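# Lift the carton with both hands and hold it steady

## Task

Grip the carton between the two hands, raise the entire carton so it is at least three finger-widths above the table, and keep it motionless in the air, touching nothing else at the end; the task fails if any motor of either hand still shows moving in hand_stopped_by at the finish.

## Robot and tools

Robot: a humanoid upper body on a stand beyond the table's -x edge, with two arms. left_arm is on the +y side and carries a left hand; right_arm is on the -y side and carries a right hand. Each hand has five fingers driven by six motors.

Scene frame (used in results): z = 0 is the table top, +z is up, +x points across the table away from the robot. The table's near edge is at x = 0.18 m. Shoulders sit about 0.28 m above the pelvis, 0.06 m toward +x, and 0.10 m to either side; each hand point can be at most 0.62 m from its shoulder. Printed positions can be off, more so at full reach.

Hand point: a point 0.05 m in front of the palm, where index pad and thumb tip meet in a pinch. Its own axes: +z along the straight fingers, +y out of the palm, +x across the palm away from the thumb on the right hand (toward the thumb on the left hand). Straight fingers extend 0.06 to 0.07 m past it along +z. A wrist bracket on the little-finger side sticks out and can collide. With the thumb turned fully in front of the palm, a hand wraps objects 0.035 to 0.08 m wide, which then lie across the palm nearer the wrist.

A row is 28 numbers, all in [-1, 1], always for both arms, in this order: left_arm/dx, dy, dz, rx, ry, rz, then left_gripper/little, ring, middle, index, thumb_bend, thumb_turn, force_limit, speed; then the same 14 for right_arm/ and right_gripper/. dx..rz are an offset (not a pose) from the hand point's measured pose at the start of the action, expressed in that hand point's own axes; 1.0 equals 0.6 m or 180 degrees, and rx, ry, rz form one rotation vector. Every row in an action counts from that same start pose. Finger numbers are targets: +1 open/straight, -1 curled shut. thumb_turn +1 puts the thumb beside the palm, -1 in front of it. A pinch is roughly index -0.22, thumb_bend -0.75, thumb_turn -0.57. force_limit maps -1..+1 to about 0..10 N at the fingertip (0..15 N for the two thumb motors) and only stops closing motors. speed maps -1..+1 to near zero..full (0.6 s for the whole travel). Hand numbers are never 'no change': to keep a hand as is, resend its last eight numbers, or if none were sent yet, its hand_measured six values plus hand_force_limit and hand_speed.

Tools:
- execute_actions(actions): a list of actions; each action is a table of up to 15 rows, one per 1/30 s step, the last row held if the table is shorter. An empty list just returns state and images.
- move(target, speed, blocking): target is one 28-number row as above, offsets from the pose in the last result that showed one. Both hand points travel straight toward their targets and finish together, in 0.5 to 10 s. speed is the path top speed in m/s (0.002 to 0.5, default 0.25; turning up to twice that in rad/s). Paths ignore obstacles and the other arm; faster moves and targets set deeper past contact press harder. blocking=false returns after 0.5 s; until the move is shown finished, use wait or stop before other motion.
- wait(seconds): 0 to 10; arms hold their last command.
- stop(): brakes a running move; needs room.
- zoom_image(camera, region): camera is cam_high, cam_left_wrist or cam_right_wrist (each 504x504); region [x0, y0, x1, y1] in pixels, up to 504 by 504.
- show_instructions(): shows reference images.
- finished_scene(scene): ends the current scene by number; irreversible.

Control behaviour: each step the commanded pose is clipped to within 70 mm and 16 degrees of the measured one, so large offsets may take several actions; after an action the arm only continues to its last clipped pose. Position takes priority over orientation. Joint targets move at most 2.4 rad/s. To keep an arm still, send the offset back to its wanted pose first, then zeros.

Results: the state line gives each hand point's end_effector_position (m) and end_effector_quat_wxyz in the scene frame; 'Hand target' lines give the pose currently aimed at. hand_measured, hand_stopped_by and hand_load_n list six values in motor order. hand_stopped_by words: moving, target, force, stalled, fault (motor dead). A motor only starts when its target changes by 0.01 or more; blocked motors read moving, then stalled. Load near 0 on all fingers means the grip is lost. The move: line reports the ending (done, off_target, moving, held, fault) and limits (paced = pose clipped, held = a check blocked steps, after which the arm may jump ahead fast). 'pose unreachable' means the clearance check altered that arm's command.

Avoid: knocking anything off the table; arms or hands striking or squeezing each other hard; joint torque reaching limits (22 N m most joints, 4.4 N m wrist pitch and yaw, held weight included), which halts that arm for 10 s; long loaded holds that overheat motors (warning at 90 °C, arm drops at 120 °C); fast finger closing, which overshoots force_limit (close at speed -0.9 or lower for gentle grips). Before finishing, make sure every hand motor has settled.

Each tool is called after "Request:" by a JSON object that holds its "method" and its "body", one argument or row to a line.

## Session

Request:
{"method": "execute_actions", "body": {
  "actions": []
}}

Scene clock: 0.00 s.
left_arm: end_effector_position=(+0.0861, +0.1745, +0.4782) hand_measured=(+1.000, +1.000, +1.000, +1.000, +1.000, +1.000) hand_load_n=(+0.0, +0.0, +0.0, +0.0, +0.0, +0.0) hand_stopped_by=(target, target, target, target, target, target) hand_force_limit=0.00 hand_speed=-0.80 end_effector_quat_wxyz=(-0.001, -0.004, -0.107, +0.994) | right_arm: end_effector_position=(+0.1596, -0.0890, +0.4898) hand_measured=(+1.000, +1.000, +1.000, +1.000, +1.000, +1.000) hand_load_n=(+0.0, +0.0, +0.0, +0.0, +0.0, +0.0) hand_stopped_by=(target, target, target, target, target, target) hand_force_limit=0.00 hand_speed=-0.80 end_effector_quat_wxyz=(+0.988, -0.108, -0.007, +0.108)
Joint positions: left_arm=[-0.078  0.524  0.287 -0.614 -0.718 -1.053 -0.329] | right_arm=[-0.18  -0.406 -0.257 -0.552  0.469 -1.008  0.172]
Joint velocities: left_arm=[-0.005 -0.006  0.023  0.003  0.009  0.     0.   ] | right_arm=[ 0.002  0.003  0.    -0.002  0.002  0.     0.   ]
Motor temperatures (°C, as the motors report them): left_arm=[34 28 34 37 29 23 24] | right_arm=[34 40 27 33 27 20 27]
Hand target (left_arm): +0.086, +0.174, +0.478; -0.001, -0.004, -0.107, +0.994
Hand target (right_arm): +0.160, -0.089, +0.490; +0.988, -0.108, -0.007, +0.108

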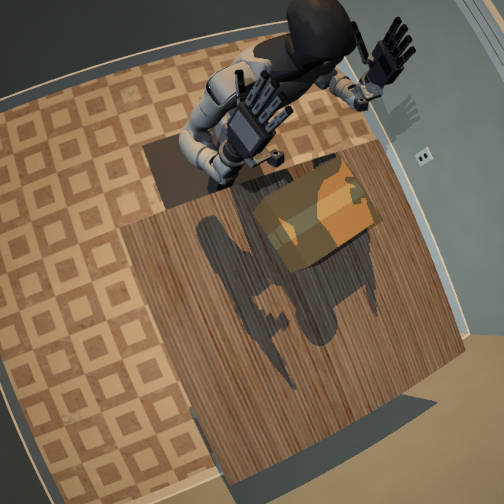

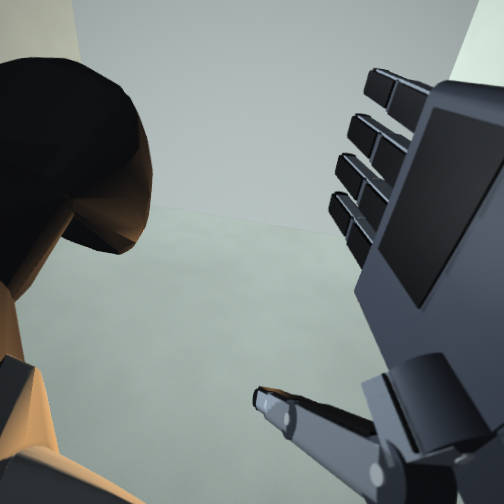

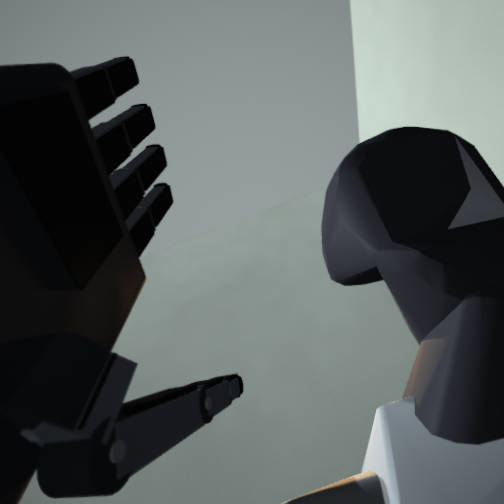

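Request:
{"method": "zoom_image", "body": {
  "camera": "cam_high",
  "region": [240, 130, 400, 290]
}}

Region (240, 130, 400, 290) of cam_high's 504x504 image, scaled by 3.150, with more detail than that image has.

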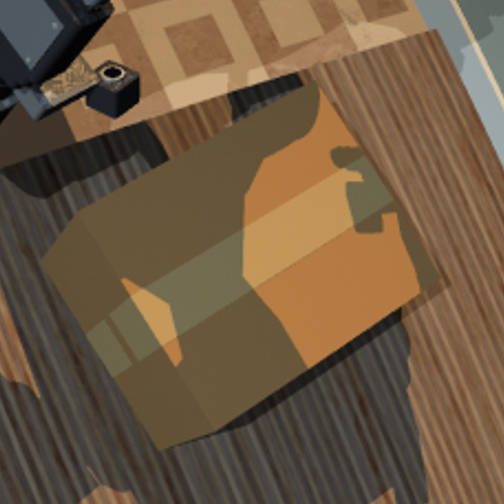

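Request:
{"method": "move", "body": {
  "target": [-0.4395,0.0602,-0.4993,0.0855,-0.6428,-0.0325,1,1,1,1,1,1,0,-0.8,0.388,0.0914,-0.520,0.0665,0.6339,0.0583,1,1,1,1,1,1,0,-0.8],
  "speed": 0.35
}}

Request:
{"method": "zoom_image", "body": {
  "camera": "cam_high",
  "region": [220, 90, 420, 290]
}}

Scene clock: 4.87 s.
left_arm: end_effector_position=(+0.3515, +0.1990, +0.1801) hand_measured=(+1.000, +1.000, +1.000, +1.000, +1.000, +1.000) hand_load_n=(+0.0, +0.0, +0.0, +0.0, +0.0, +0.0) hand_stopped_by=(target, target, target, target, target, target) hand_force_limit=0.00 hand_speed=-0.80 end_effector_quat_wxyz=(-0.040, +0.842, +0.054, +0.535) | right_arm: end_effector_position=(+0.3883, -0.0581, +0.1677) hand_measured=(+1.000, +1.000, +1.000, +1.000, +1.000, +1.000) hand_load_n=(+0.0, +0.0, +0.0, +0.0, +0.0, +0.0) hand_stopped_by=(target, target, target, target, target, target) hand_force_limit=0.00 hand_speed=-0.80 end_effector_quat_wxyz=(+0.536, -0.064, +0.841, +0.031)
Joint positions: left_arm=[-0.049  0.588  0.077 -0.68  -0.794  0.855  0.412] | right_arm=[ 0.024 -0.336 -0.055 -0.647  0.513  0.805 -0.265]
Joint velocities: left_arm=[ 0.002  0.005  0.009 -0.005 -0.014  0.006  0.   ] | right_arm=[-0.008  0.     0.     0.003 -0.002  0.003  0.   ]
Motor temperatures (°C, as the motors report them): left_arm=[34 28 34 37 29 24 23] | right_arm=[34 40 27 33 27 21 27]
Hand target (left_arm): +0.352, +0.200, +0.180; -0.038, +0.842, +0.057, +0.535
Hand target (right_arm): +0.389, -0.058, +0.168; +0.536, -0.063, +0.841, +0.032
Off the commanded pose (left_arm): 0.004 m, 1 deg.
Off the commanded pose (right_arm): 0.006 m, 2 deg.
move: off_target (left_arm, right_arm)

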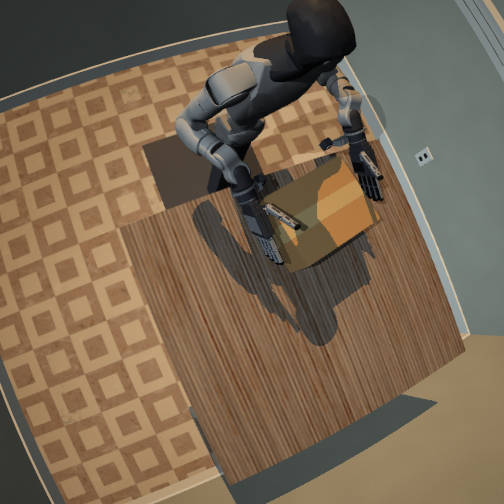

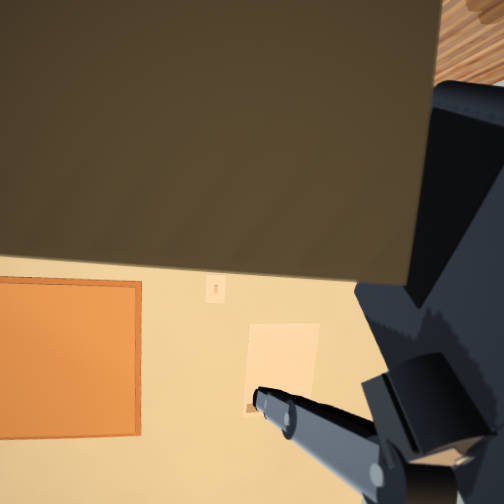

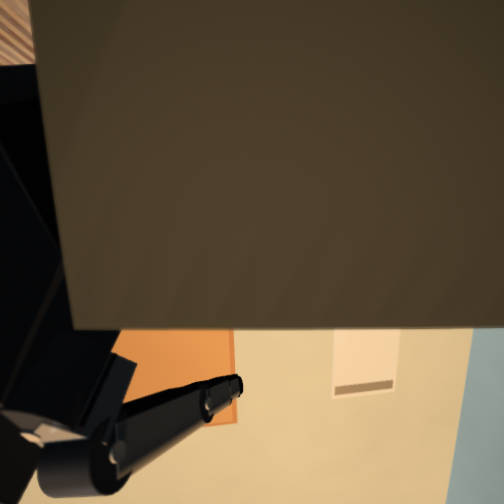

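Region (220, 90, 420, 290) of cam_high's 504x504 image, scaled by 2.520, with more detail than that image has.

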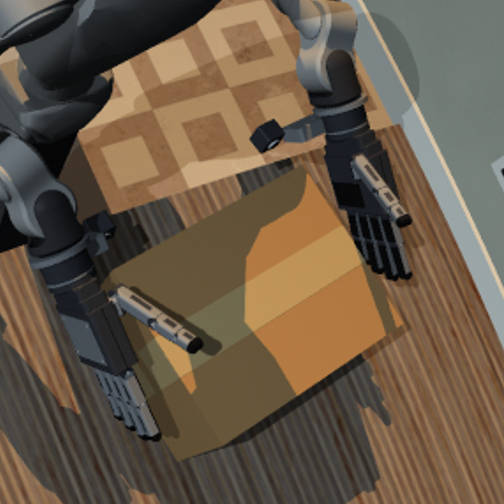

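Request:
{"method": "move", "body": {
  "target": [-0.015,0.041,0.038,0.005,0.001,0.002,1,1,1,1,1,1,0,-0.8,0.014,0.058,0.025,-0.006,-0.001,0.005,1,1,1,1,1,1,0,-0.8],
  "speed": 0.08
}}

Request:
{"method": "zoom_image", "body": {
  "camera": "cam_high",
  "region": [220, 90, 420, 290]
}}

Scene clock: 7.00 s.
left_arm: end_effector_position=(+0.3704, +0.1779, +0.1605) hand_measured=(+1.000, +1.000, +1.000, +1.000, +1.000, +1.000) hand_load_n=(+0.0, +0.0, +0.0, +0.0, +0.0, +0.0) hand_stopped_by=(target, target, target, target, target, target) hand_force_limit=0.00 hand_speed=-0.80 end_effector_quat_wxyz=(-0.046, +0.842, +0.058, +0.534) | right_arm: end_effector_position=(+0.3926, -0.0233, +0.1518) hand_measured=(+1.000, +1.000, +1.000, +1.000, +1.000, +1.000) hand_load_n=(+0.0, +0.0, +0.0, +0.0, +0.0, +0.0) hand_stopped_by=(target, target, target, target, target, target) hand_force_limit=0.00 hand_speed=-0.80 end_effector_quat_wxyz=(+0.534, -0.061, +0.842, +0.045)
Joint positions: left_arm=[-0.134  0.496 -0.09  -0.566 -0.666  0.793  0.467] | right_arm=[-0.035 -0.244  0.091 -0.542  0.427  0.731 -0.324]
Joint velocities: left_arm=[ 0.006 -0.002 -0.014  0.     0.011 -0.004  0.   ] | right_arm=[ 0.002  0.003 -0.003  0.003 -0.003 -0.004 -0.002]
Motor temperatures (°C, as the motors report them): left_arm=[34 28 34 37 29 24 23] | right_arm=[34 40 27 34 27 21 27]
Hand target (left_arm): +0.371, +0.179, +0.161; -0.048, +0.842, +0.058, +0.535
Hand target (right_arm): +0.393, -0.023, +0.152; +0.535, -0.061, +0.842, +0.043
Off the commanded pose (left_arm): 0.002 m, 0 deg.
Off the commanded pose (right_arm): 0.002 m, 1 deg.
move: done

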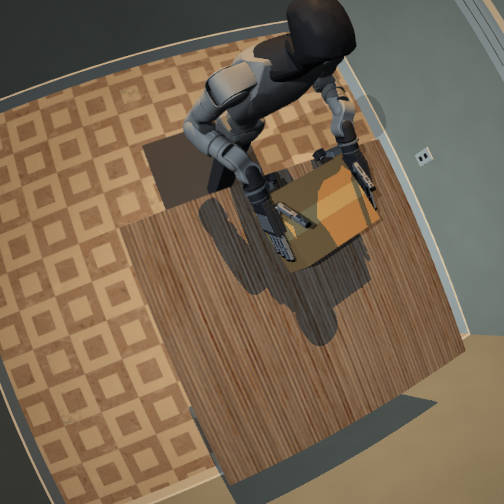

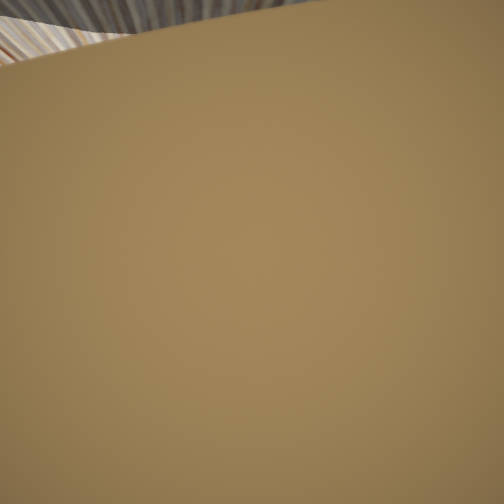

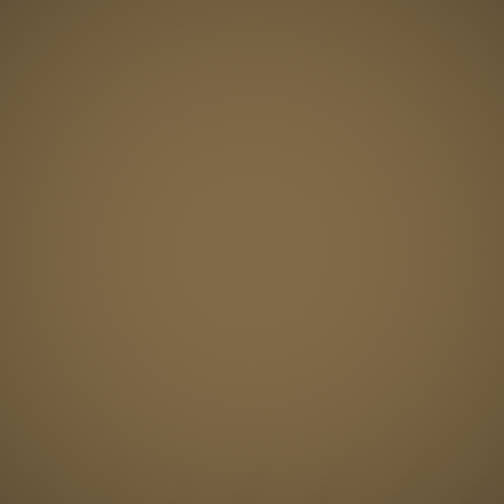

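Region (220, 90, 420, 290) of cam_high's 504x504 image, scaled by 2.520, with more detail than that image has.

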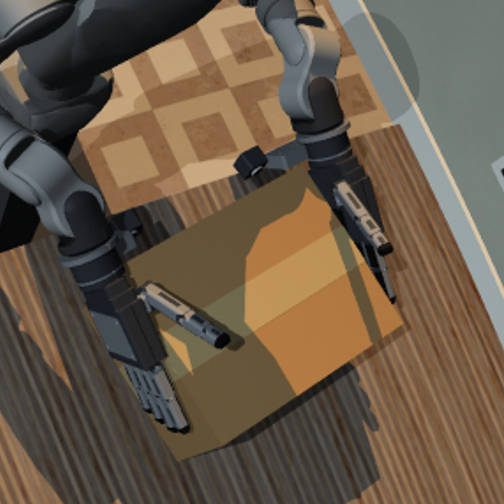

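Request:
{"method": "execute_actions", "body": {
  "actions": [
    [[0,0.004,-0.002,0,0,0,1,1,1,1,1,1,-0.8,-0.85,0,0.004,0,0,0,0,1,1,1,1,1,1,-0.8,-0.85],[0,0.008,-0.004,0,0,0,1,1,1,1,1,1,-0.8,-0.85,0,0.008,0,0,0,0,1,1,1,1,1,1,-0.8,-0.85],[0,0.012,-0.005,-0.001,0,0,1,1,1,1,1,1,-0.8,-0.85,0,0.012,0,-0.001,0,0,1,1,1,1,1,1,-0.8,-0.85],[0,0.016,-0.006,-0.004,0,0,1,1,1,1,1,1,-0.8,-0.85,0,0.016,-0.001,-0.004,0,0,1,1,1,1,1,1,-0.8,-0.85],[-0.001,0.022,-0.007,-0.008,-0.001,-0.001,0.6,0.6,0.6,0.6,1,1,-0.8,-0.85,0.001,0.022,-0.003,-0.008,0.001,0.001,0.6,0.6,0.6,0.6,1,1,-0.8,-0.85],[-0.002,0.029,-0.009,-0.013,-0.002,-0.002,0.6,0.6,0.6,0.6,1,1,-0.8,-0.85,0.001,0.029,-0.005,-0.013,0.001,0.002,0.6,0.6,0.6,0.6,1,1,-0.8,-0.85],[-0.002,0.036,-0.011,-0.018,-0.002,-0.003,0.6,0.6,0.6,0.6,1,1,-0.8,-0.85,0.002,0.036,-0.007,-0.017,0.002,0.003,0.6,0.6,0.6,0.6,1,1,-0.8,-0.85],[-0.003,0.043,-0.013,-0.022,-0.003,-0.003,0.6,0.6,0.6,0.6,1,1,-0.8,-0.85,0.002,0.043,-0.009,-0.022,0.002,0.003,0.6,0.6,0.6,0.6,1,1,-0.8,-0.85],[-0.004,0.050,-0.015,-0.027,-0.004,-0.004,0.6,0.6,0.6,0.6,1,1,-0.8,-0.85,0.003,0.050,-0.011,-0.027,0.003,0.004,0.6,0.6,0.6,0.6,1,1,-0.8,-0.85],[-0.005,0.057,-0.017,-0.032,-0.005,-0.005,0.6,0.6,0.6,0.6,1,1,-0.8,-0.85,0.003,0.057,-0.013,-0.031,0.003,0.005,0.6,0.6,0.6,0.6,1,1,-0.8,-0.85],[-0.005,0.064,-0.019,-0.036,-0.005,-0.006,0.6,0.6,0.6,0.6,1,1,-0.8,-0.85,0.003,0.064,-0.014,-0.036,0.004,0.006,0.6,0.6,0.6,0.6,1,1,-0.8,-0.85],[-0.006,0.071,-0.021,-0.041,-0.006,-0.006,0.6,0.6,0.6,0.6,1,1,-0.8,-0.85,0.004,0.071,-0.016,-0.040,0.004,0.006,0.6,0.6,0.6,0.6,1,1,-0.8,-0.85],[-0.007,0.078,-0.023,-0.046,-0.007,-0.007,0.6,0.6,0.6,0.6,1,1,-0.8,-0.85,0.004,0.077,-0.018,-0.045,0.005,0.007,0.6,0.6,0.6,0.6,1,1,-0.8,-0.85],[-0.007,0.085,-0.025,-0.050,-0.007,-0.008,0.6,0.6,0.6,0.6,1,1,-0.8,-0.85,0.005,0.084,-0.020,-0.049,0.005,0.008,0.6,0.6,0.6,0.6,1,1,-0.8,-0.85],[-0.008,0.092,-0.027,-0.054,-0.008,-0.008,0.6,0.6,0.6,0.6,1,1,-0.8,-0.85,0.005,0.090,-0.021,-0.053,0.006,0.008,0.6,0.6,0.6,0.6,1,1,-0.8,-0.85]]
  ]
}}

Request:
{"method": "wait", "body": {
  "seconds": 0.5
}}

Request:
{"method": "zoom_image", "body": {
  "camera": "cam_high",
  "region": [220, 90, 420, 290]
}}

Scene clock: 12.70 s.
left_arm: end_effector_position=(+0.3685, +0.1678, +0.1613) hand_measured=(+0.934, +0.934, +0.934, +0.934, +1.000, +1.000) hand_load_n=(+0.0, +0.0, +0.0, +0.0, +0.0, +0.0) hand_stopped_by=(moving, moving, moving, moving, target, target) hand_force_limit=-0.80 hand_speed=-0.85 end_effector_quat_wxyz=(-0.040, +0.843, +0.055, +0.533) | right_arm: end_effector_position=(+0.3914, -0.0217, +0.1505) hand_measured=(+0.934, +0.934, +0.934, +0.934, +1.000, +1.000) hand_load_n=(+0.0, +0.0, +0.0, +0.0, +0.0, +0.0) hand_stopped_by=(moving, moving, moving, moving, target, target) hand_force_limit=-0.80 hand_speed=-0.85 end_effector_quat_wxyz=(+0.534, -0.062, +0.843, +0.038)
Joint positions: left_arm=[-0.134  0.48  -0.114 -0.589 -0.667  0.805  0.49 ] | right_arm=[-0.034 -0.243  0.109 -0.548  0.418  0.734 -0.346]
Joint velocities: left_arm=[ 0.     0.011  0.002 -0.012  0.015  0.019  0.021] | right_arm=[ 0.018 -0.02   0.008 -0.018 -0.003  0.     0.009]
Motor temperatures (°C, as the motors report them): left_arm=[35 28 34 37 29 24 23] | right_arm=[34 40 27 34 27 22 27]
Hand target (left_arm): +0.360, +0.123, +0.163; +0.033, +0.849, +0.024, +0.526
Hand target (right_arm): +0.370, +0.025, +0.157; +0.518, -0.096, +0.841, +0.121
Off the commanded pose (left_arm): 0.047 m, 9 deg.
Off the commanded pose (right_arm): 0.054 m, 10 deg.

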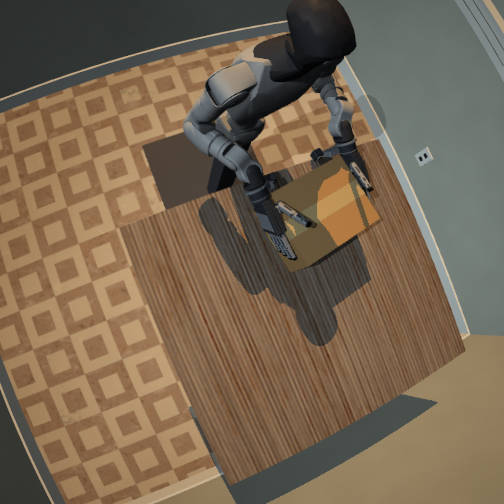

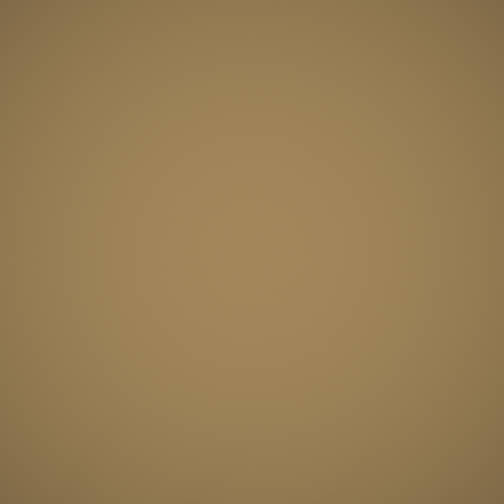

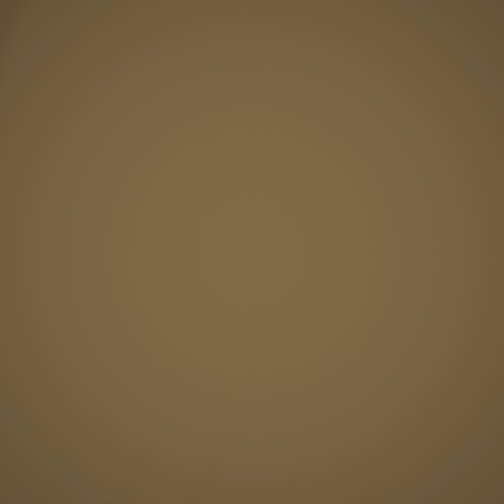

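Scene clock: 13.20 s.
left_arm: end_effector_position=(+0.3684, +0.1686, +0.1610) hand_measured=(+0.860, +0.894, +0.910, +0.902, +1.000, +1.000) hand_load_n=(+2.0, +1.5, +0.5, +1.5, +0.0, +0.0) hand_stopped_by=(force, force, force, force, target, target) hand_force_limit=-0.80 hand_speed=-0.85 end_effector_quat_wxyz=(-0.043, +0.843, +0.055, +0.533) | right_arm: end_effector_position=(+0.3904, -0.0211, +0.1504) hand_measured=(+0.834, +0.868, +0.884, +0.876, +1.000, +1.000) hand_load_n=(+1.5, +1.5, +1.5, +2.5, +0.0, +0.0) hand_stopped_by=(force, force, force, force, target, target) hand_force_limit=-0.80 hand_speed=-0.85 end_effector_quat_wxyz=(+0.533, -0.065, +0.843, +0.038)
Joint positions: left_arm=[-0.135  0.48  -0.115 -0.591 -0.667  0.809  0.498] | right_arm=[-0.032 -0.245  0.112 -0.552  0.418  0.737 -0.346]
Joint velocities: left_arm=[-0.006  0.002  0.005 -0.002 -0.011  0.     0.   ] | right_arm=[ 0.    -0.002  0.     0.002 -0.005  0.     0.   ]
Motor temperatures (°C, as the motors report them): left_arm=[35 28 34 37 29 24 24] | right_arm=[34 40 27 34 27 22 28]
Hand target (left_arm): +0.360, +0.123, +0.163; +0.033, +0.849, +0.024, +0.526
Hand target (right_arm): +0.370, +0.025, +0.157; +0.518, -0.096, +0.841, +0.121
Off the commanded pose (left_arm): 0.048 m, 10 deg.
Off the commanded pose (right_arm): 0.053 m, 10 deg.
wait: 0.50 s; no rest

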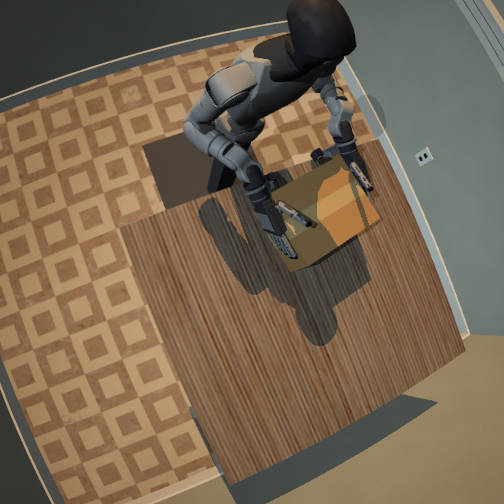

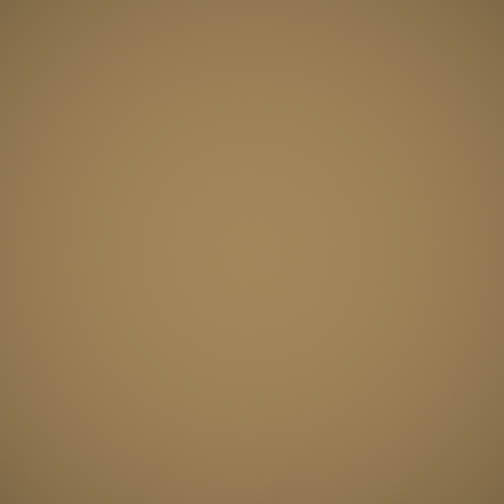

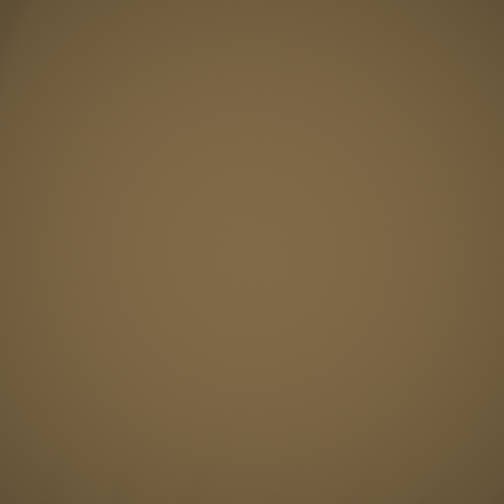

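Region (220, 90, 420, 290) of cam_high's 504x504 image, scaled by 2.520, with more detail than that image has.

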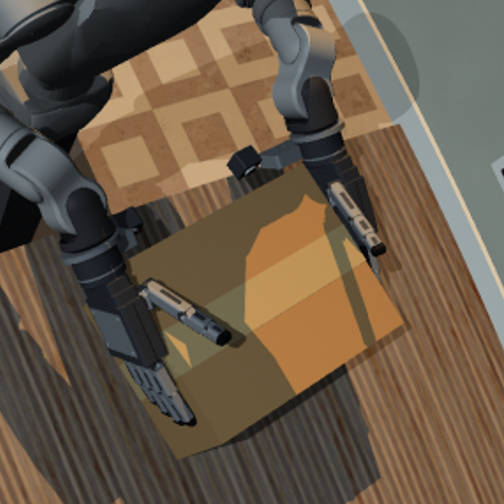

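Request:
{"method": "execute_actions", "body": {
  "actions": [
    [[-0.005,0.080,-0.022,-0.053,-0.006,-0.009,0.6,0.6,0.6,0.6,1,1,-0.8,-0.85,0.000,0.086,-0.019,-0.055,0.004,0.012,0.6,0.6,0.6,0.6,1,1,-0.8,-0.85],[-0.002,0.083,-0.023,-0.054,-0.005,-0.010,0.6,0.6,0.6,0.6,1,1,-0.8,-0.85,-0.003,0.086,-0.019,-0.055,0.003,0.012,0.6,0.6,0.6,0.6,1,1,-0.8,-0.85],[0.001,0.086,-0.024,-0.056,-0.003,-0.010,0.6,0.6,0.6,0.6,1,1,-0.8,-0.85,-0.006,0.086,-0.020,-0.055,0.001,0.012,0.6,0.6,0.6,0.6,1,1,-0.8,-0.85],[0.005,0.089,-0.025,-0.057,-0.001,-0.011,0.6,0.6,0.6,0.6,1,1,-0.8,-0.85,-0.010,0.086,-0.020,-0.055,-0.001,0.013,0.6,0.6,0.6,0.6,1,1,-0.8,-0.85],[0.009,0.089,-0.025,-0.057,0.001,-0.011,0.6,0.6,0.6,0.6,1,1,-0.8,-0.85,-0.014,0.086,-0.021,-0.055,-0.003,0.013,0.6,0.6,0.6,0.6,1,1,-0.8,-0.85],[0.013,0.089,-0.026,-0.057,0.003,-0.012,0.6,0.6,0.6,0.6,1,1,-0.8,-0.85,-0.018,0.086,-0.021,-0.055,-0.005,0.013,0.6,0.6,0.6,0.6,1,1,-0.8,-0.85],[0.017,0.089,-0.026,-0.057,0.005,-0.012,0.6,0.6,0.6,0.6,1,1,-0.8,-0.85,-0.022,0.086,-0.022,-0.055,-0.007,0.013,0.6,0.6,0.6,0.6,1,1,-0.8,-0.85],[0.021,0.089,-0.027,-0.057,0.007,-0.012,0.6,0.6,0.6,0.6,1,1,-0.8,-0.85,-0.026,0.086,-0.022,-0.055,-0.009,0.014,0.6,0.6,0.6,0.6,1,1,-0.8,-0.85],[0.025,0.089,-0.027,-0.057,0.009,-0.013,0.6,0.6,0.6,0.6,1,1,-0.8,-0.85,-0.030,0.086,-0.023,-0.055,-0.011,0.014,0.6,0.6,0.6,0.6,1,1,-0.8,-0.85],[0.029,0.089,-0.028,-0.057,0.011,-0.013,0.6,0.6,0.6,0.6,1,1,-0.8,-0.85,-0.034,0.086,-0.023,-0.055,-0.013,0.014,0.6,0.6,0.6,0.6,1,1,-0.8,-0.85],[0.033,0.089,-0.028,-0.057,0.012,-0.013,0.6,0.6,0.6,0.6,1,1,-0.8,-0.85,-0.038,0.086,-0.024,-0.055,-0.014,0.014,0.6,0.6,0.6,0.6,1,1,-0.8,-0.85],[0.036,0.089,-0.029,-0.057,0.012,-0.013,0.6,0.6,0.6,0.6,1,1,-0.8,-0.85,-0.041,0.086,-0.025,-0.055,-0.014,0.014,0.6,0.6,0.6,0.6,1,1,-0.8,-0.85],[0.039,0.089,-0.030,-0.057,0.012,-0.013,0.6,0.6,0.6,0.6,1,1,-0.8,-0.85,-0.044,0.086,-0.026,-0.055,-0.014,0.014,0.6,0.6,0.6,0.6,1,1,-0.8,-0.85]]
  ]
}}

Request:
{"method": "wait", "body": {
  "seconds": 0.3
}}

Request:
{"method": "zoom_image", "body": {
  "camera": "cam_high",
  "region": [220, 90, 420, 290]
}}

Scene clock: 14.60 s.
left_arm: end_effector_position=(+0.3726, +0.1672, +0.1789) hand_measured=(+0.860, +0.894, +0.910, +0.902, +1.000, +1.000) hand_load_n=(+2.0, +0.0, +0.0, +0.0, +0.0, +0.0) hand_stopped_by=(force, force, force, force, target, target) hand_force_limit=-0.80 hand_speed=-0.85 end_effector_quat_wxyz=(-0.042, +0.832, +0.058, +0.549) | right_arm: end_effector_position=(+0.3922, -0.0225, +0.1588) hand_measured=(+0.834, +0.868, +0.886, +0.878, +1.000, +1.000) hand_load_n=(+1.5, +2.0, +2.5, +4.0, +0.0, +0.0) hand_stopped_by=(force, force, force, force, target, target) hand_force_limit=-0.80 hand_speed=-0.85 end_effector_quat_wxyz=(+0.538, -0.062, +0.840, +0.036)
Joint positions: left_arm=[-0.161  0.473 -0.1   -0.629 -0.685  0.833  0.523] | right_arm=[-0.041 -0.243  0.096 -0.585  0.428  0.771 -0.359]
Joint velocities: left_arm=[-0.183  0.002  0.06  -0.169 -0.089  0.031  0.098] | right_arm=[-0.189  0.006 -0.153 -0.23   0.031  0.031 -0.074]
Motor temperatures (°C, as the motors report them): left_arm=[35 28 34 38 29 24 25] | right_arm=[35 40 28 34 27 22 30]
Hand target (left_arm): +0.366, +0.117, +0.191; +0.042, +0.832, +0.023, +0.552
Hand target (right_arm): +0.376, +0.027, +0.181; +0.543, -0.094, +0.825, +0.124
Off the commanded pose (left_arm): 0.054 m, 10 deg.
Off the commanded pose (right_arm): 0.058 m, 11 deg.

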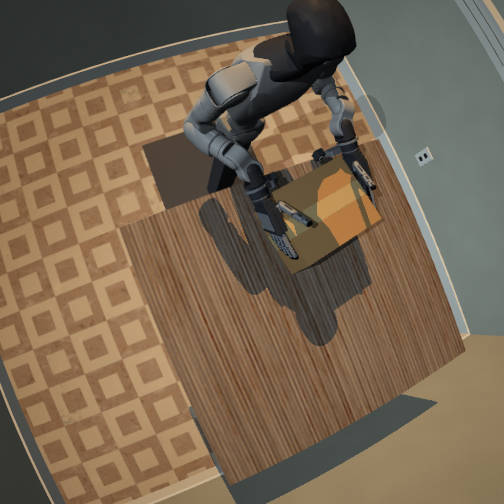

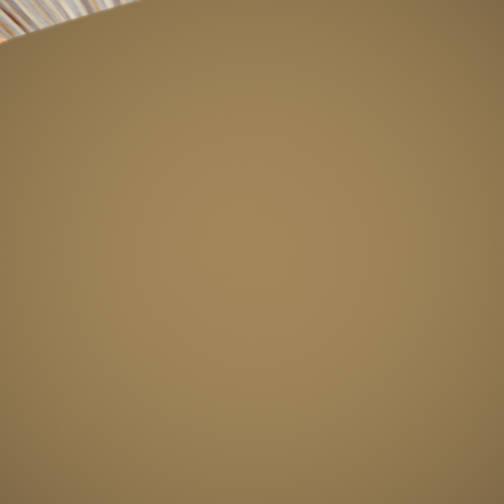

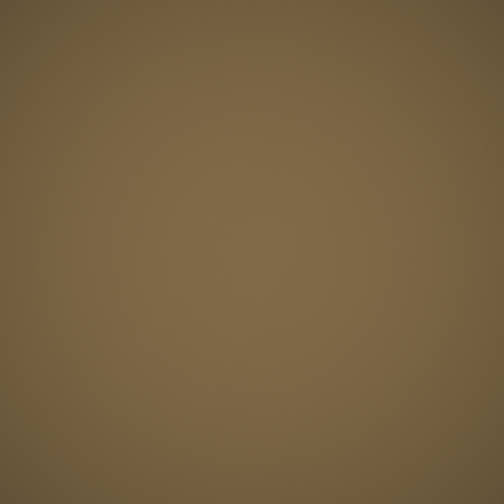

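Scene clock: 14.90 s.
left_arm: end_effector_position=(+0.3753, +0.1676, +0.1884) hand_measured=(+0.860, +0.894, +0.910, +0.902, +1.000, +1.000) hand_load_n=(+2.5, +0.5, +0.0, +0.0, +0.0, +0.0) hand_stopped_by=(force, force, force, force, target, target) hand_force_limit=-0.80 hand_speed=-0.85 end_effector_quat_wxyz=(-0.041, +0.825, +0.061, +0.560) | right_arm: end_effector_position=(+0.3956, -0.0220, +0.1691) hand_measured=(+0.834, +0.868, +0.884, +0.876, +1.000, +1.000) hand_load_n=(+4.0, +2.0, +1.0, +1.5, +0.0, +0.0) hand_stopped_by=(force, force, force, force, target, target) hand_force_limit=-0.80 hand_speed=-0.85 end_effector_quat_wxyz=(+0.550, -0.060, +0.832, +0.037)
Joint positions: left_arm=[-0.175  0.471 -0.091 -0.641 -0.69   0.835  0.53 ] | right_arm=[-0.056 -0.243  0.089 -0.602  0.43   0.774 -0.364]
Joint velocities: left_arm=[ 0.006  0.009  0.008 -0.005  0.009  0.012  0.   ] | right_arm=[-0.002 -0.002 -0.008  0.009  0.003  0.01   0.   ]
Motor temperatures (°C, as the motors report them): left_arm=[35 28 34 38 29 25 25] | right_arm=[35 40 28 35 27 22 31]
Hand target (left_arm): +0.366, +0.117, +0.191; +0.042, +0.832, +0.023, +0.552
Hand target (right_arm): +0.376, +0.027, +0.181; +0.543, -0.094, +0.825, +0.124
Off the commanded pose (left_arm): 0.053 m, 11 deg.
Off the commanded pose (right_arm): 0.055 m, 11 deg.
wait: 0.30 s; no rest

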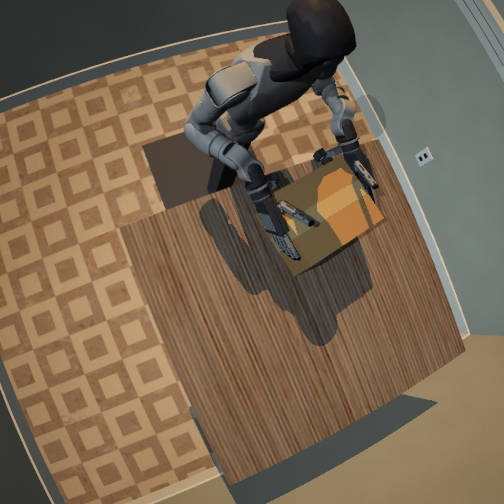

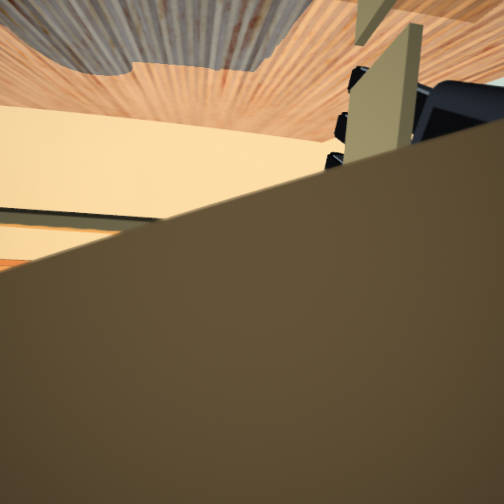

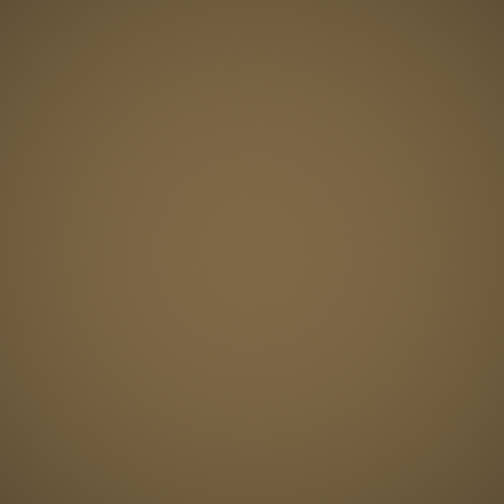

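Region (220, 90, 420, 290) of cam_high's 504x504 image, scaled by 2.520, with more detail than that image has.

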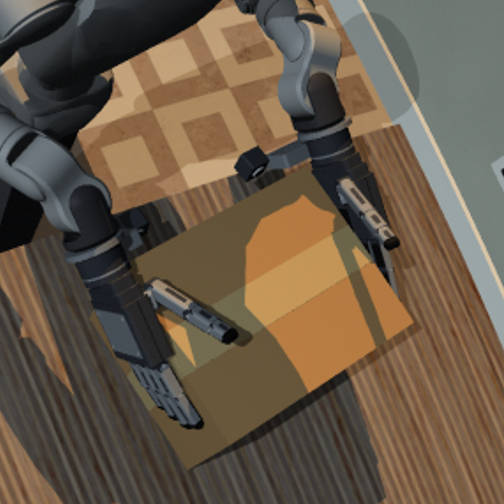

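Request:
{"method": "execute_actions", "body": {
  "actions": [
    [[-0.006,0.086,-0.021,-0.058,-0.009,-0.009,0.55,0.55,0.55,0.55,1,1,-0.7,-0.88,-0.014,0.089,-0.020,-0.058,-0.001,0.012,0.6,0.6,0.6,0.6,1,1,-0.8,-0.85],[-0.004,0.086,-0.022,-0.059,-0.009,-0.009,0.55,0.55,0.55,0.55,1,1,-0.7,-0.88,-0.016,0.089,-0.021,-0.058,-0.001,0.012,0.6,0.6,0.6,0.6,1,1,-0.8,-0.85],[-0.001,0.086,-0.022,-0.060,-0.009,-0.009,0.55,0.55,0.55,0.55,1,1,-0.7,-0.88,-0.019,0.088,-0.021,-0.058,-0.001,0.012,0.6,0.6,0.6,0.6,1,1,-0.8,-0.85],[0.003,0.086,-0.023,-0.060,-0.009,-0.009,0.55,0.55,0.55,0.55,1,1,-0.7,-0.88,-0.023,0.088,-0.022,-0.058,-0.001,0.012,0.6,0.6,0.6,0.6,1,1,-0.8,-0.85],[0.007,0.086,-0.024,-0.061,-0.009,-0.009,0.55,0.55,0.55,0.55,1,1,-0.7,-0.88,-0.027,0.088,-0.023,-0.058,-0.001,0.012,0.6,0.6,0.6,0.6,1,1,-0.8,-0.85],[0.011,0.086,-0.025,-0.061,-0.010,-0.009,0.55,0.55,0.55,0.55,1,1,-0.7,-0.88,-0.032,0.088,-0.024,-0.058,-0.001,0.012,0.6,0.6,0.6,0.6,1,1,-0.8,-0.85],[0.015,0.086,-0.026,-0.061,-0.010,-0.009,0.55,0.55,0.55,0.55,1,1,-0.7,-0.88,-0.036,0.088,-0.025,-0.058,0,0.012,0.6,0.6,0.6,0.6,1,1,-0.8,-0.85],[0.019,0.086,-0.027,-0.061,-0.010,-0.009,0.55,0.55,0.55,0.55,1,1,-0.7,-0.88,-0.040,0.088,-0.025,-0.058,0,0.012,0.6,0.6,0.6,0.6,1,1,-0.8,-0.85],[0.023,0.086,-0.028,-0.061,-0.010,-0.009,0.5,0.5,0.5,0.5,1,1,-0.75,-0.9,-0.045,0.088,-0.026,-0.058,0,0.012,0.55,0.55,0.55,0.55,1,1,-0.75,-0.9],[0.027,0.086,-0.029,-0.061,-0.011,-0.009,0.5,0.5,0.5,0.5,1,1,-0.75,-0.9,-0.049,0.088,-0.027,-0.058,0,0.012,0.55,0.55,0.55,0.55,1,1,-0.75,-0.9],[0.031,0.086,-0.030,-0.061,-0.011,-0.009,0.5,0.5,0.5,0.5,1,1,-0.75,-0.9,-0.053,0.088,-0.028,-0.058,0.001,0.012,0.55,0.55,0.55,0.55,1,1,-0.75,-0.9],[0.035,0.086,-0.030,-0.061,-0.011,-0.009,0.5,0.5,0.5,0.5,1,1,-0.75,-0.9,-0.058,0.088,-0.029,-0.058,0.001,0.012,0.55,0.55,0.55,0.55,1,1,-0.75,-0.9],[0.039,0.086,-0.031,-0.061,-0.011,-0.009,0.5,0.5,0.5,0.5,1,1,-0.75,-0.9,-0.062,0.088,-0.030,-0.058,0.001,0.012,0.55,0.55,0.55,0.55,1,1,-0.75,-0.9],[0.042,0.086,-0.032,-0.061,-0.011,-0.009,0.5,0.5,0.5,0.5,1,1,-0.75,-0.9,-0.065,0.088,-0.031,-0.058,0.001,0.012,0.55,0.55,0.55,0.55,1,1,-0.75,-0.9],[0.044,0.086,-0.032,-0.061,-0.011,-0.009,0.5,0.5,0.5,0.5,1,1,-0.75,-0.9,-0.067,0.088,-0.031,-0.058,0.001,0.012,0.55,0.55,0.55,0.55,1,1,-0.75,-0.9]]
  ]
}}

Request:
{"method": "wait", "body": {
  "seconds": 0.3
}}

Request:
{"method": "zoom_image", "body": {
  "camera": "cam_high",
  "region": [220, 90, 420, 290]
}}

Scene clock: 16.30 s.
left_arm: end_effector_position=(+0.3806, +0.1705, +0.2130) hand_measured=(+0.860, +0.888, +0.898, +0.890, +1.000, +1.000) hand_load_n=(+3.5, +2.5, +2.5, +1.5, +0.0, +0.0) hand_stopped_by=(force, force, force, force, target, target) hand_force_limit=-0.75 hand_speed=-0.90 end_effector_quat_wxyz=(-0.041, +0.827, +0.063, +0.557) | right_arm: end_effector_position=(+0.4003, -0.0175, +0.1955) hand_measured=(+0.834, +0.868, +0.886, +0.878, +1.000, +1.000) hand_load_n=(+3.0, +2.5, +2.5, +2.5, +0.0, +0.0) hand_stopped_by=(force, force, force, force, target, target) hand_force_limit=-0.75 hand_speed=-0.90 end_effector_quat_wxyz=(+0.547, -0.064, +0.834, +0.038)
Joint positions: left_arm=[-0.279  0.462  0.009 -0.706 -0.833  1.025  0.618] | right_arm=[-0.159 -0.227  0.011 -0.718  0.517  1.006 -0.424]
Joint velocities: left_arm=[-0.285 -0.087  0.304 -0.141 -0.417  0.523  0.295] | right_arm=[-0.288  0.101 -0.258 -0.282  0.222  0.622 -0.169]
Motor temperatures (°C, as the motors report them): left_arm=[35 28 34 38 29 25 27] | right_arm=[36 40 28 35 27 23 33]
Hand target (left_arm): +0.371, +0.118, +0.222; +0.047, +0.831, +0.018, +0.553
Hand target (right_arm): +0.382, +0.029, +0.214; +0.543, -0.101, +0.824, +0.123
Off the commanded pose (left_arm): 0.056 m, 11 deg.
Off the commanded pose (right_arm): 0.053 m, 10 deg.

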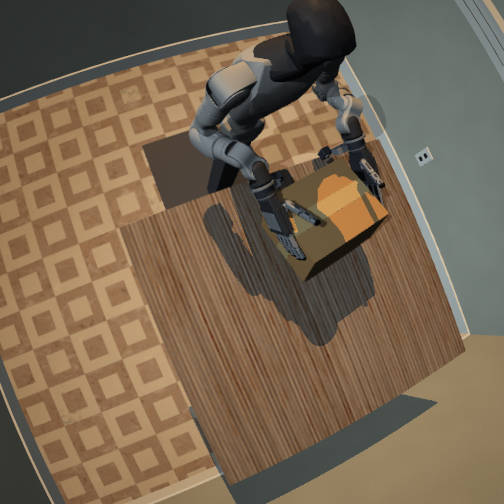

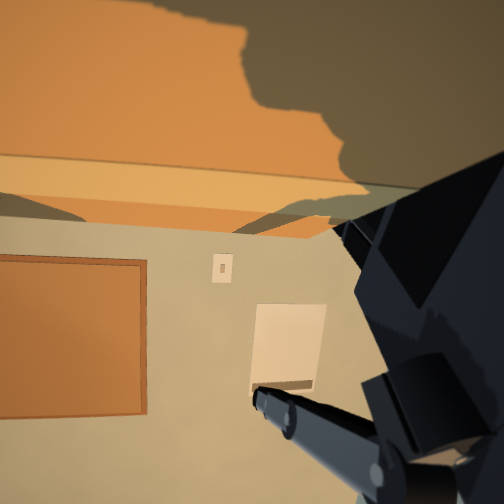

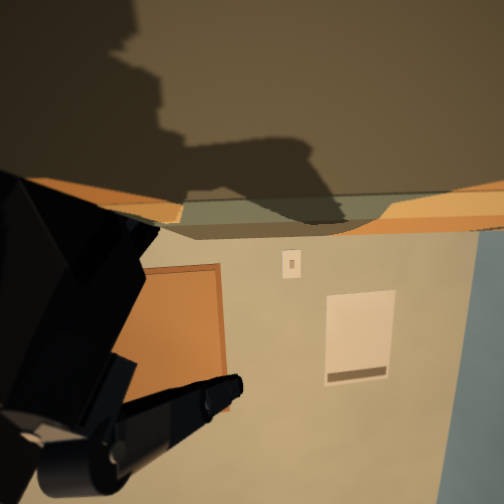

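Scene clock: 16.60 s.
left_arm: end_effector_position=(+0.3819, +0.1706, +0.2187) hand_measured=(+0.860, +0.888, +0.898, +0.890, +1.000, +1.000) hand_load_n=(+3.5, +2.0, +2.0, +1.0, +0.0, +0.0) hand_stopped_by=(force, force, force, force, target, target) hand_force_limit=-0.75 hand_speed=-0.90 end_effector_quat_wxyz=(-0.040, +0.826, +0.065, +0.559) | right_arm: end_effector_position=(+0.4020, -0.0173, +0.2020) hand_measured=(+0.834, +0.868, +0.886, +0.876, +1.000, +1.000) hand_load_n=(+4.0, +2.5, +1.5, +1.5, +0.0, +0.0) hand_stopped_by=(force, force, force, force, target, target) hand_force_limit=-0.75 hand_speed=-0.90 end_effector_quat_wxyz=(+0.550, -0.062, +0.832, +0.038)
Joint positions: left_arm=[-0.302  0.454  0.029 -0.715 -0.86   1.058  0.637] | right_arm=[-0.182 -0.22  -0.007 -0.737  0.53   1.045 -0.434]
Joint velocities: left_arm=[-0.005 -0.008  0.003  0.002  0.008  0.     0.   ] | right_arm=[ 0.008  0.003 -0.006  0.     0.     0.     0.   ]
Motor temperatures (°C, as the motors report them): left_arm=[36 28 34 38 29 25 27] | right_arm=[36 40 28 35 27 23 33]
Hand target (left_arm): +0.371, +0.118, +0.222; +0.047, +0.831, +0.018, +0.553
Hand target (right_arm): +0.382, +0.029, +0.214; +0.543, -0.101, +0.824, +0.123
Off the commanded pose (left_arm): 0.056 m, 11 deg.
Off the commanded pose (right_arm): 0.051 m, 10 deg.
wait: 0.30 s; at rest by 0.27 s

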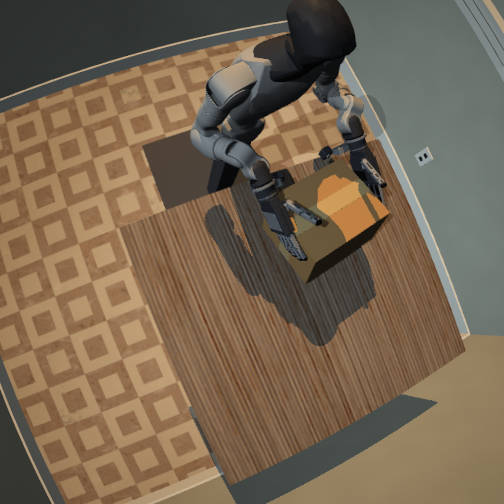

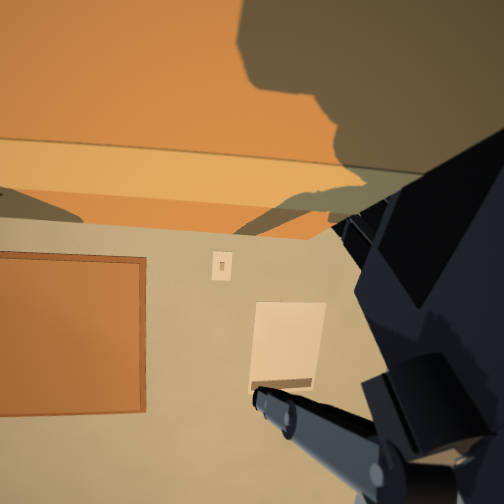

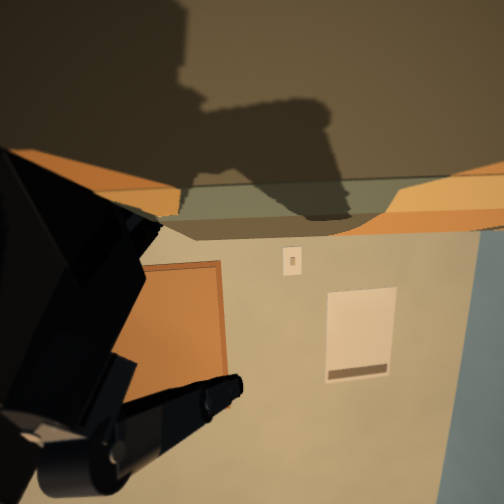

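Region (220, 90, 420, 290) of cam_high's 504x504 image, scaled by 2.520, with more detail than that image has.

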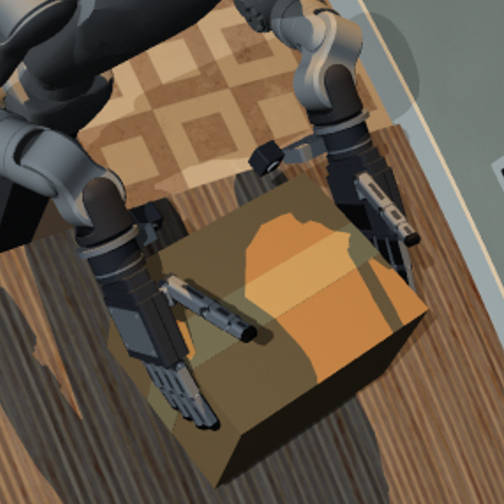

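Request:
{"method": "execute_actions", "body": {
  "actions": [
    [[-0.011,0.088,-0.023,-0.061,-0.010,-0.007,0.5,0.5,0.5,0.5,1,1,-0.75,-0.9,-0.009,0.082,-0.019,-0.057,0.001,0.012,0.55,0.55,0.55,0.55,1,1,-0.75,-0.9],[-0.016,0.088,-0.022,-0.061,-0.010,-0.007,0.5,0.5,0.5,0.5,1,1,-0.75,-0.9,-0.004,0.082,-0.018,-0.057,0.001,0.012,0.55,0.55,0.55,0.55,1,1,-0.75,-0.9],[-0.022,0.087,-0.021,-0.060,-0.010,-0.007,0.5,0.5,0.5,0.5,1,1,-0.75,-0.9,0.002,0.081,-0.017,-0.056,0.001,0.012,0.55,0.55,0.55,0.55,1,1,-0.75,-0.9],[-0.029,0.086,-0.019,-0.060,-0.010,-0.007,0.5,0.5,0.5,0.5,1,1,-0.75,-0.9,0.009,0.080,-0.015,-0.056,0.001,0.012,0.55,0.55,0.55,0.55,1,1,-0.75,-0.9],[-0.036,0.086,-0.017,-0.059,-0.010,-0.007,0.5,0.5,0.5,0.5,1,1,-0.75,-0.9,0.016,0.080,-0.013,-0.055,0.001,0.012,0.55,0.55,0.55,0.55,1,1,-0.75,-0.9],[-0.043,0.085,-0.016,-0.059,-0.010,-0.007,0.5,0.5,0.5,0.5,1,1,-0.75,-0.9,0.023,0.079,-0.012,-0.055,0.001,0.012,0.55,0.55,0.55,0.55,1,1,-0.75,-0.9],[-0.050,0.085,-0.014,-0.058,-0.010,-0.007,0.5,0.5,0.5,0.5,1,1,-0.75,-0.9,0.030,0.079,-0.010,-0.054,0.001,0.012,0.55,0.55,0.55,0.55,1,1,-0.75,-0.9],[-0.057,0.084,-0.012,-0.058,-0.010,-0.007,0.5,0.5,0.5,0.5,1,1,-0.75,-0.9,0.037,0.078,-0.008,-0.054,0.001,0.012,0.55,0.55,0.55,0.55,1,1,-0.75,-0.9],[-0.064,0.084,-0.011,-0.058,-0.010,-0.007,0.5,0.5,0.5,0.5,1,1,-0.75,-0.9,0.044,0.078,-0.007,-0.054,0.001,0.012,0.55,0.55,0.55,0.55,1,1,-0.75,-0.9],[-0.070,0.084,-0.009,-0.058,-0.010,-0.007,0.5,0.5,0.5,0.5,1,1,-0.75,-0.9,0.050,0.078,-0.005,-0.054,0.001,0.012,0.55,0.55,0.55,0.55,1,1,-0.75,-0.9],[-0.076,0.084,-0.008,-0.058,-0.010,-0.007,0.5,0.5,0.5,0.5,1,1,-0.75,-0.9,0.056,0.078,-0.004,-0.054,0.001,0.012,0.55,0.55,0.55,0.55,1,1,-0.75,-0.9],[-0.081,0.084,-0.007,-0.058,-0.010,-0.007,0.5,0.5,0.5,0.5,1,1,-0.75,-0.9,0.061,0.078,-0.003,-0.054,0.001,0.012,0.55,0.55,0.55,0.55,1,1,-0.75,-0.9],[-0.085,0.084,-0.006,-0.058,-0.010,-0.007,0.5,0.5,0.5,0.5,1,1,-0.75,-0.9,0.065,0.078,-0.002,-0.054,0.001,0.012,0.55,0.55,0.55,0.55,1,1,-0.75,-0.9],[-0.088,0.084,-0.005,-0.058,-0.010,-0.007,0.5,0.5,0.5,0.5,1,1,-0.75,-0.9,0.068,0.078,-0.001,-0.054,0.001,0.012,0.55,0.55,0.55,0.55,1,1,-0.75,-0.9],[-0.090,0.084,-0.005,-0.058,-0.010,-0.007,0.5,0.5,0.5,0.5,1,1,-0.75,-0.9,0.070,0.078,-0.001,-0.054,0.001,0.012,0.55,0.55,0.55,0.55,1,1,-0.75,-0.9]]
  ]
}}

Request:
{"method": "wait", "body": {
  "seconds": 0.3
}}

Request:
{"method": "zoom_image", "body": {
  "camera": "cam_high",
  "region": [220, 90, 420, 290]
}}

Scene clock: 18.10 s.
left_arm: end_effector_position=(+0.3733, +0.1698, +0.1759) hand_measured=(+0.860, +0.888, +0.898, +0.890, +1.000, +1.000) hand_load_n=(+2.5, +2.0, +2.5, +2.0, +0.0, +0.0) hand_stopped_by=(force, force, force, force, target, target) hand_force_limit=-0.75 hand_speed=-0.90 end_effector_quat_wxyz=(-0.046, +0.830, +0.060, +0.553) | right_arm: end_effector_position=(+0.3969, -0.0195, +0.1650) hand_measured=(+0.834, +0.868, +0.884, +0.876, +1.000, +1.000) hand_load_n=(+2.5, +2.0, +1.5, +1.5, +0.0, +0.0) hand_stopped_by=(force, force, force, force, target, target) hand_force_limit=-0.75 hand_speed=-0.90 end_effector_quat_wxyz=(+0.549, -0.061, +0.833, +0.040)
Joint positions: left_arm=[-0.149  0.477 -0.113 -0.606 -0.657  0.789  0.509] | right_arm=[-0.059 -0.231  0.097 -0.571  0.409  0.751 -0.346]
Joint velocities: left_arm=[ 0.495  0.008 -0.351  0.439  0.407 -0.676 -0.286] | right_arm=[ 0.433 -0.031  0.275  0.532 -0.216 -0.719  0.201]
Motor temperatures (°C, as the motors report them): left_arm=[36 28 34 39 29 26 29] | right_arm=[36 40 28 36 27 24 35]
Hand target (left_arm): +0.363, +0.120, +0.172; +0.040, +0.836, +0.025, +0.547
Hand target (right_arm): +0.378, +0.022, +0.166; +0.538, -0.088, +0.830, +0.116
Off the commanded pose (left_arm): 0.054 m, 11 deg.
Off the commanded pose (right_arm): 0.049 m, 10 deg.

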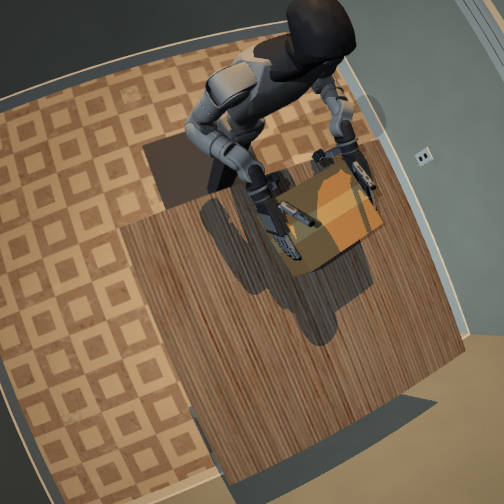

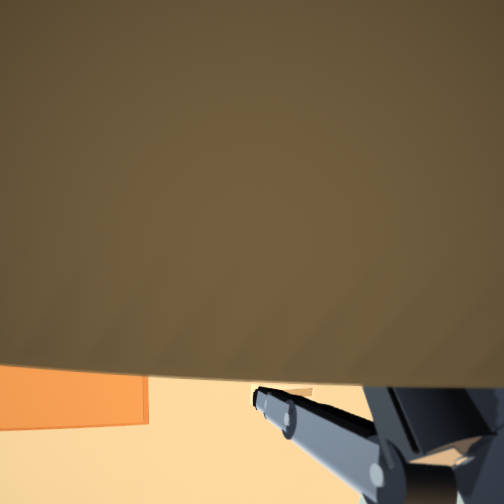

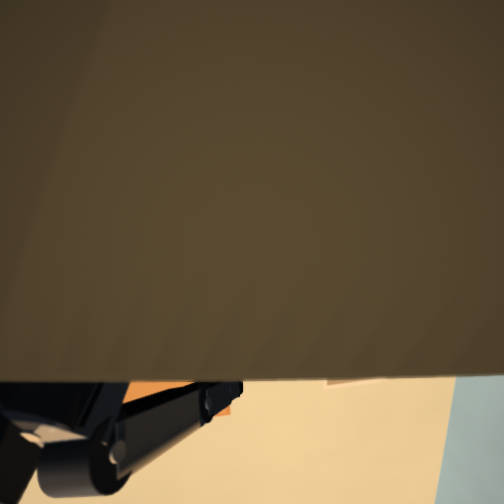

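Scene clock: 18.40 s.
left_arm: end_effector_position=(+0.3724, +0.1697, +0.1742) hand_measured=(+0.860, +0.888, +0.898, +0.890, +1.000, +1.000) hand_load_n=(+2.0, +2.0, +2.5, +3.0, +0.0, +0.0) hand_stopped_by=(force, force, force, force, target, target) hand_force_limit=-0.75 hand_speed=-0.90 end_effector_quat_wxyz=(-0.046, +0.826, +0.058, +0.559) | right_arm: end_effector_position=(+0.3961, -0.0199, +0.1635) hand_measured=(+0.834, +0.868, +0.884, +0.876, +1.000, +1.000) hand_load_n=(+2.5, +2.0, +1.5, +2.5, +0.0, +0.0) hand_stopped_by=(force, force, force, force, target, target) hand_force_limit=-0.75 hand_speed=-0.90 end_effector_quat_wxyz=(+0.554, -0.060, +0.829, +0.041)
Joint positions: left_arm=[-0.131  0.481 -0.128 -0.592 -0.632  0.743  0.492] | right_arm=[-0.044 -0.233  0.107 -0.552  0.395  0.703 -0.335]
Joint velocities: left_arm=[ 0.002 -0.002 -0.009  0.008 -0.008  0.     0.   ] | right_arm=[ 0.009  0.     0.    -0.002  0.006  0.     0.   ]
Motor temperatures (°C, as the motors report them): left_arm=[36 28 34 39 30 26 29] | right_arm=[36 40 28 36 27 24 35]
Hand target (left_arm): +0.363, +0.120, +0.172; +0.040, +0.836, +0.025, +0.547
Hand target (right_arm): +0.378, +0.022, +0.166; +0.538, -0.088, +0.830, +0.116
Off the commanded pose (left_arm): 0.053 m, 11 deg.
Off the commanded pose (right_arm): 0.050 m, 10 deg.
wait: 0.30 s; at rest by 0.20 s

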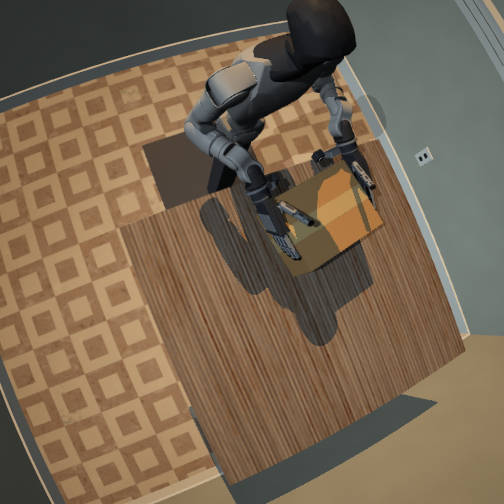

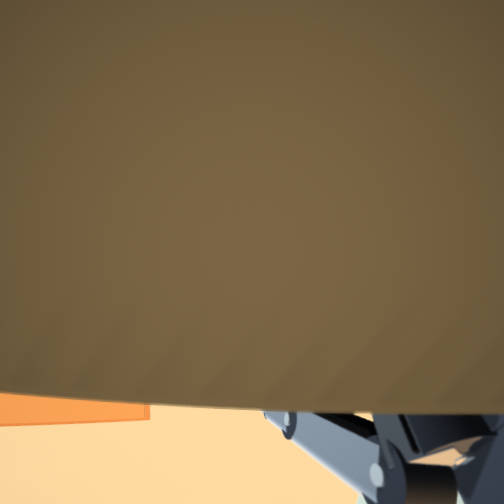

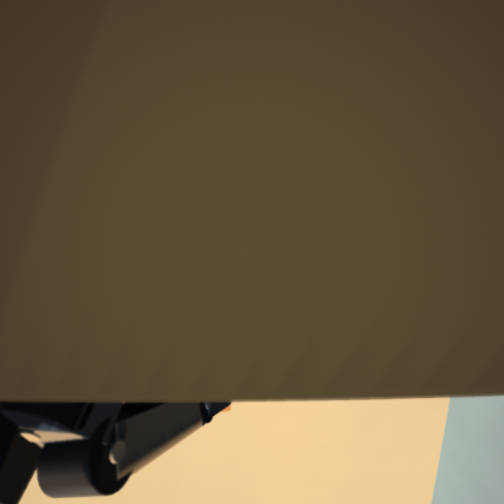

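Region (220, 90, 420, 290) of cam_high's 504x504 image, scaled by 2.520, with more detail than that image has.

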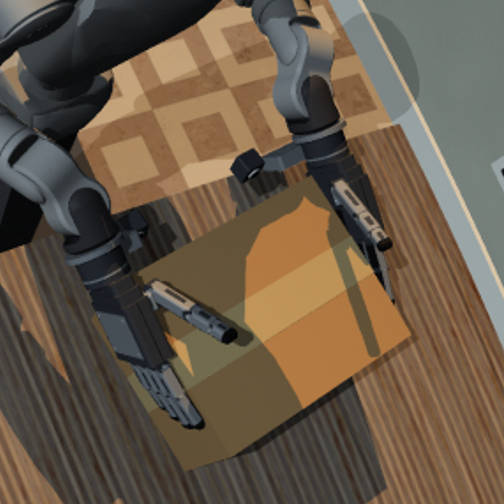

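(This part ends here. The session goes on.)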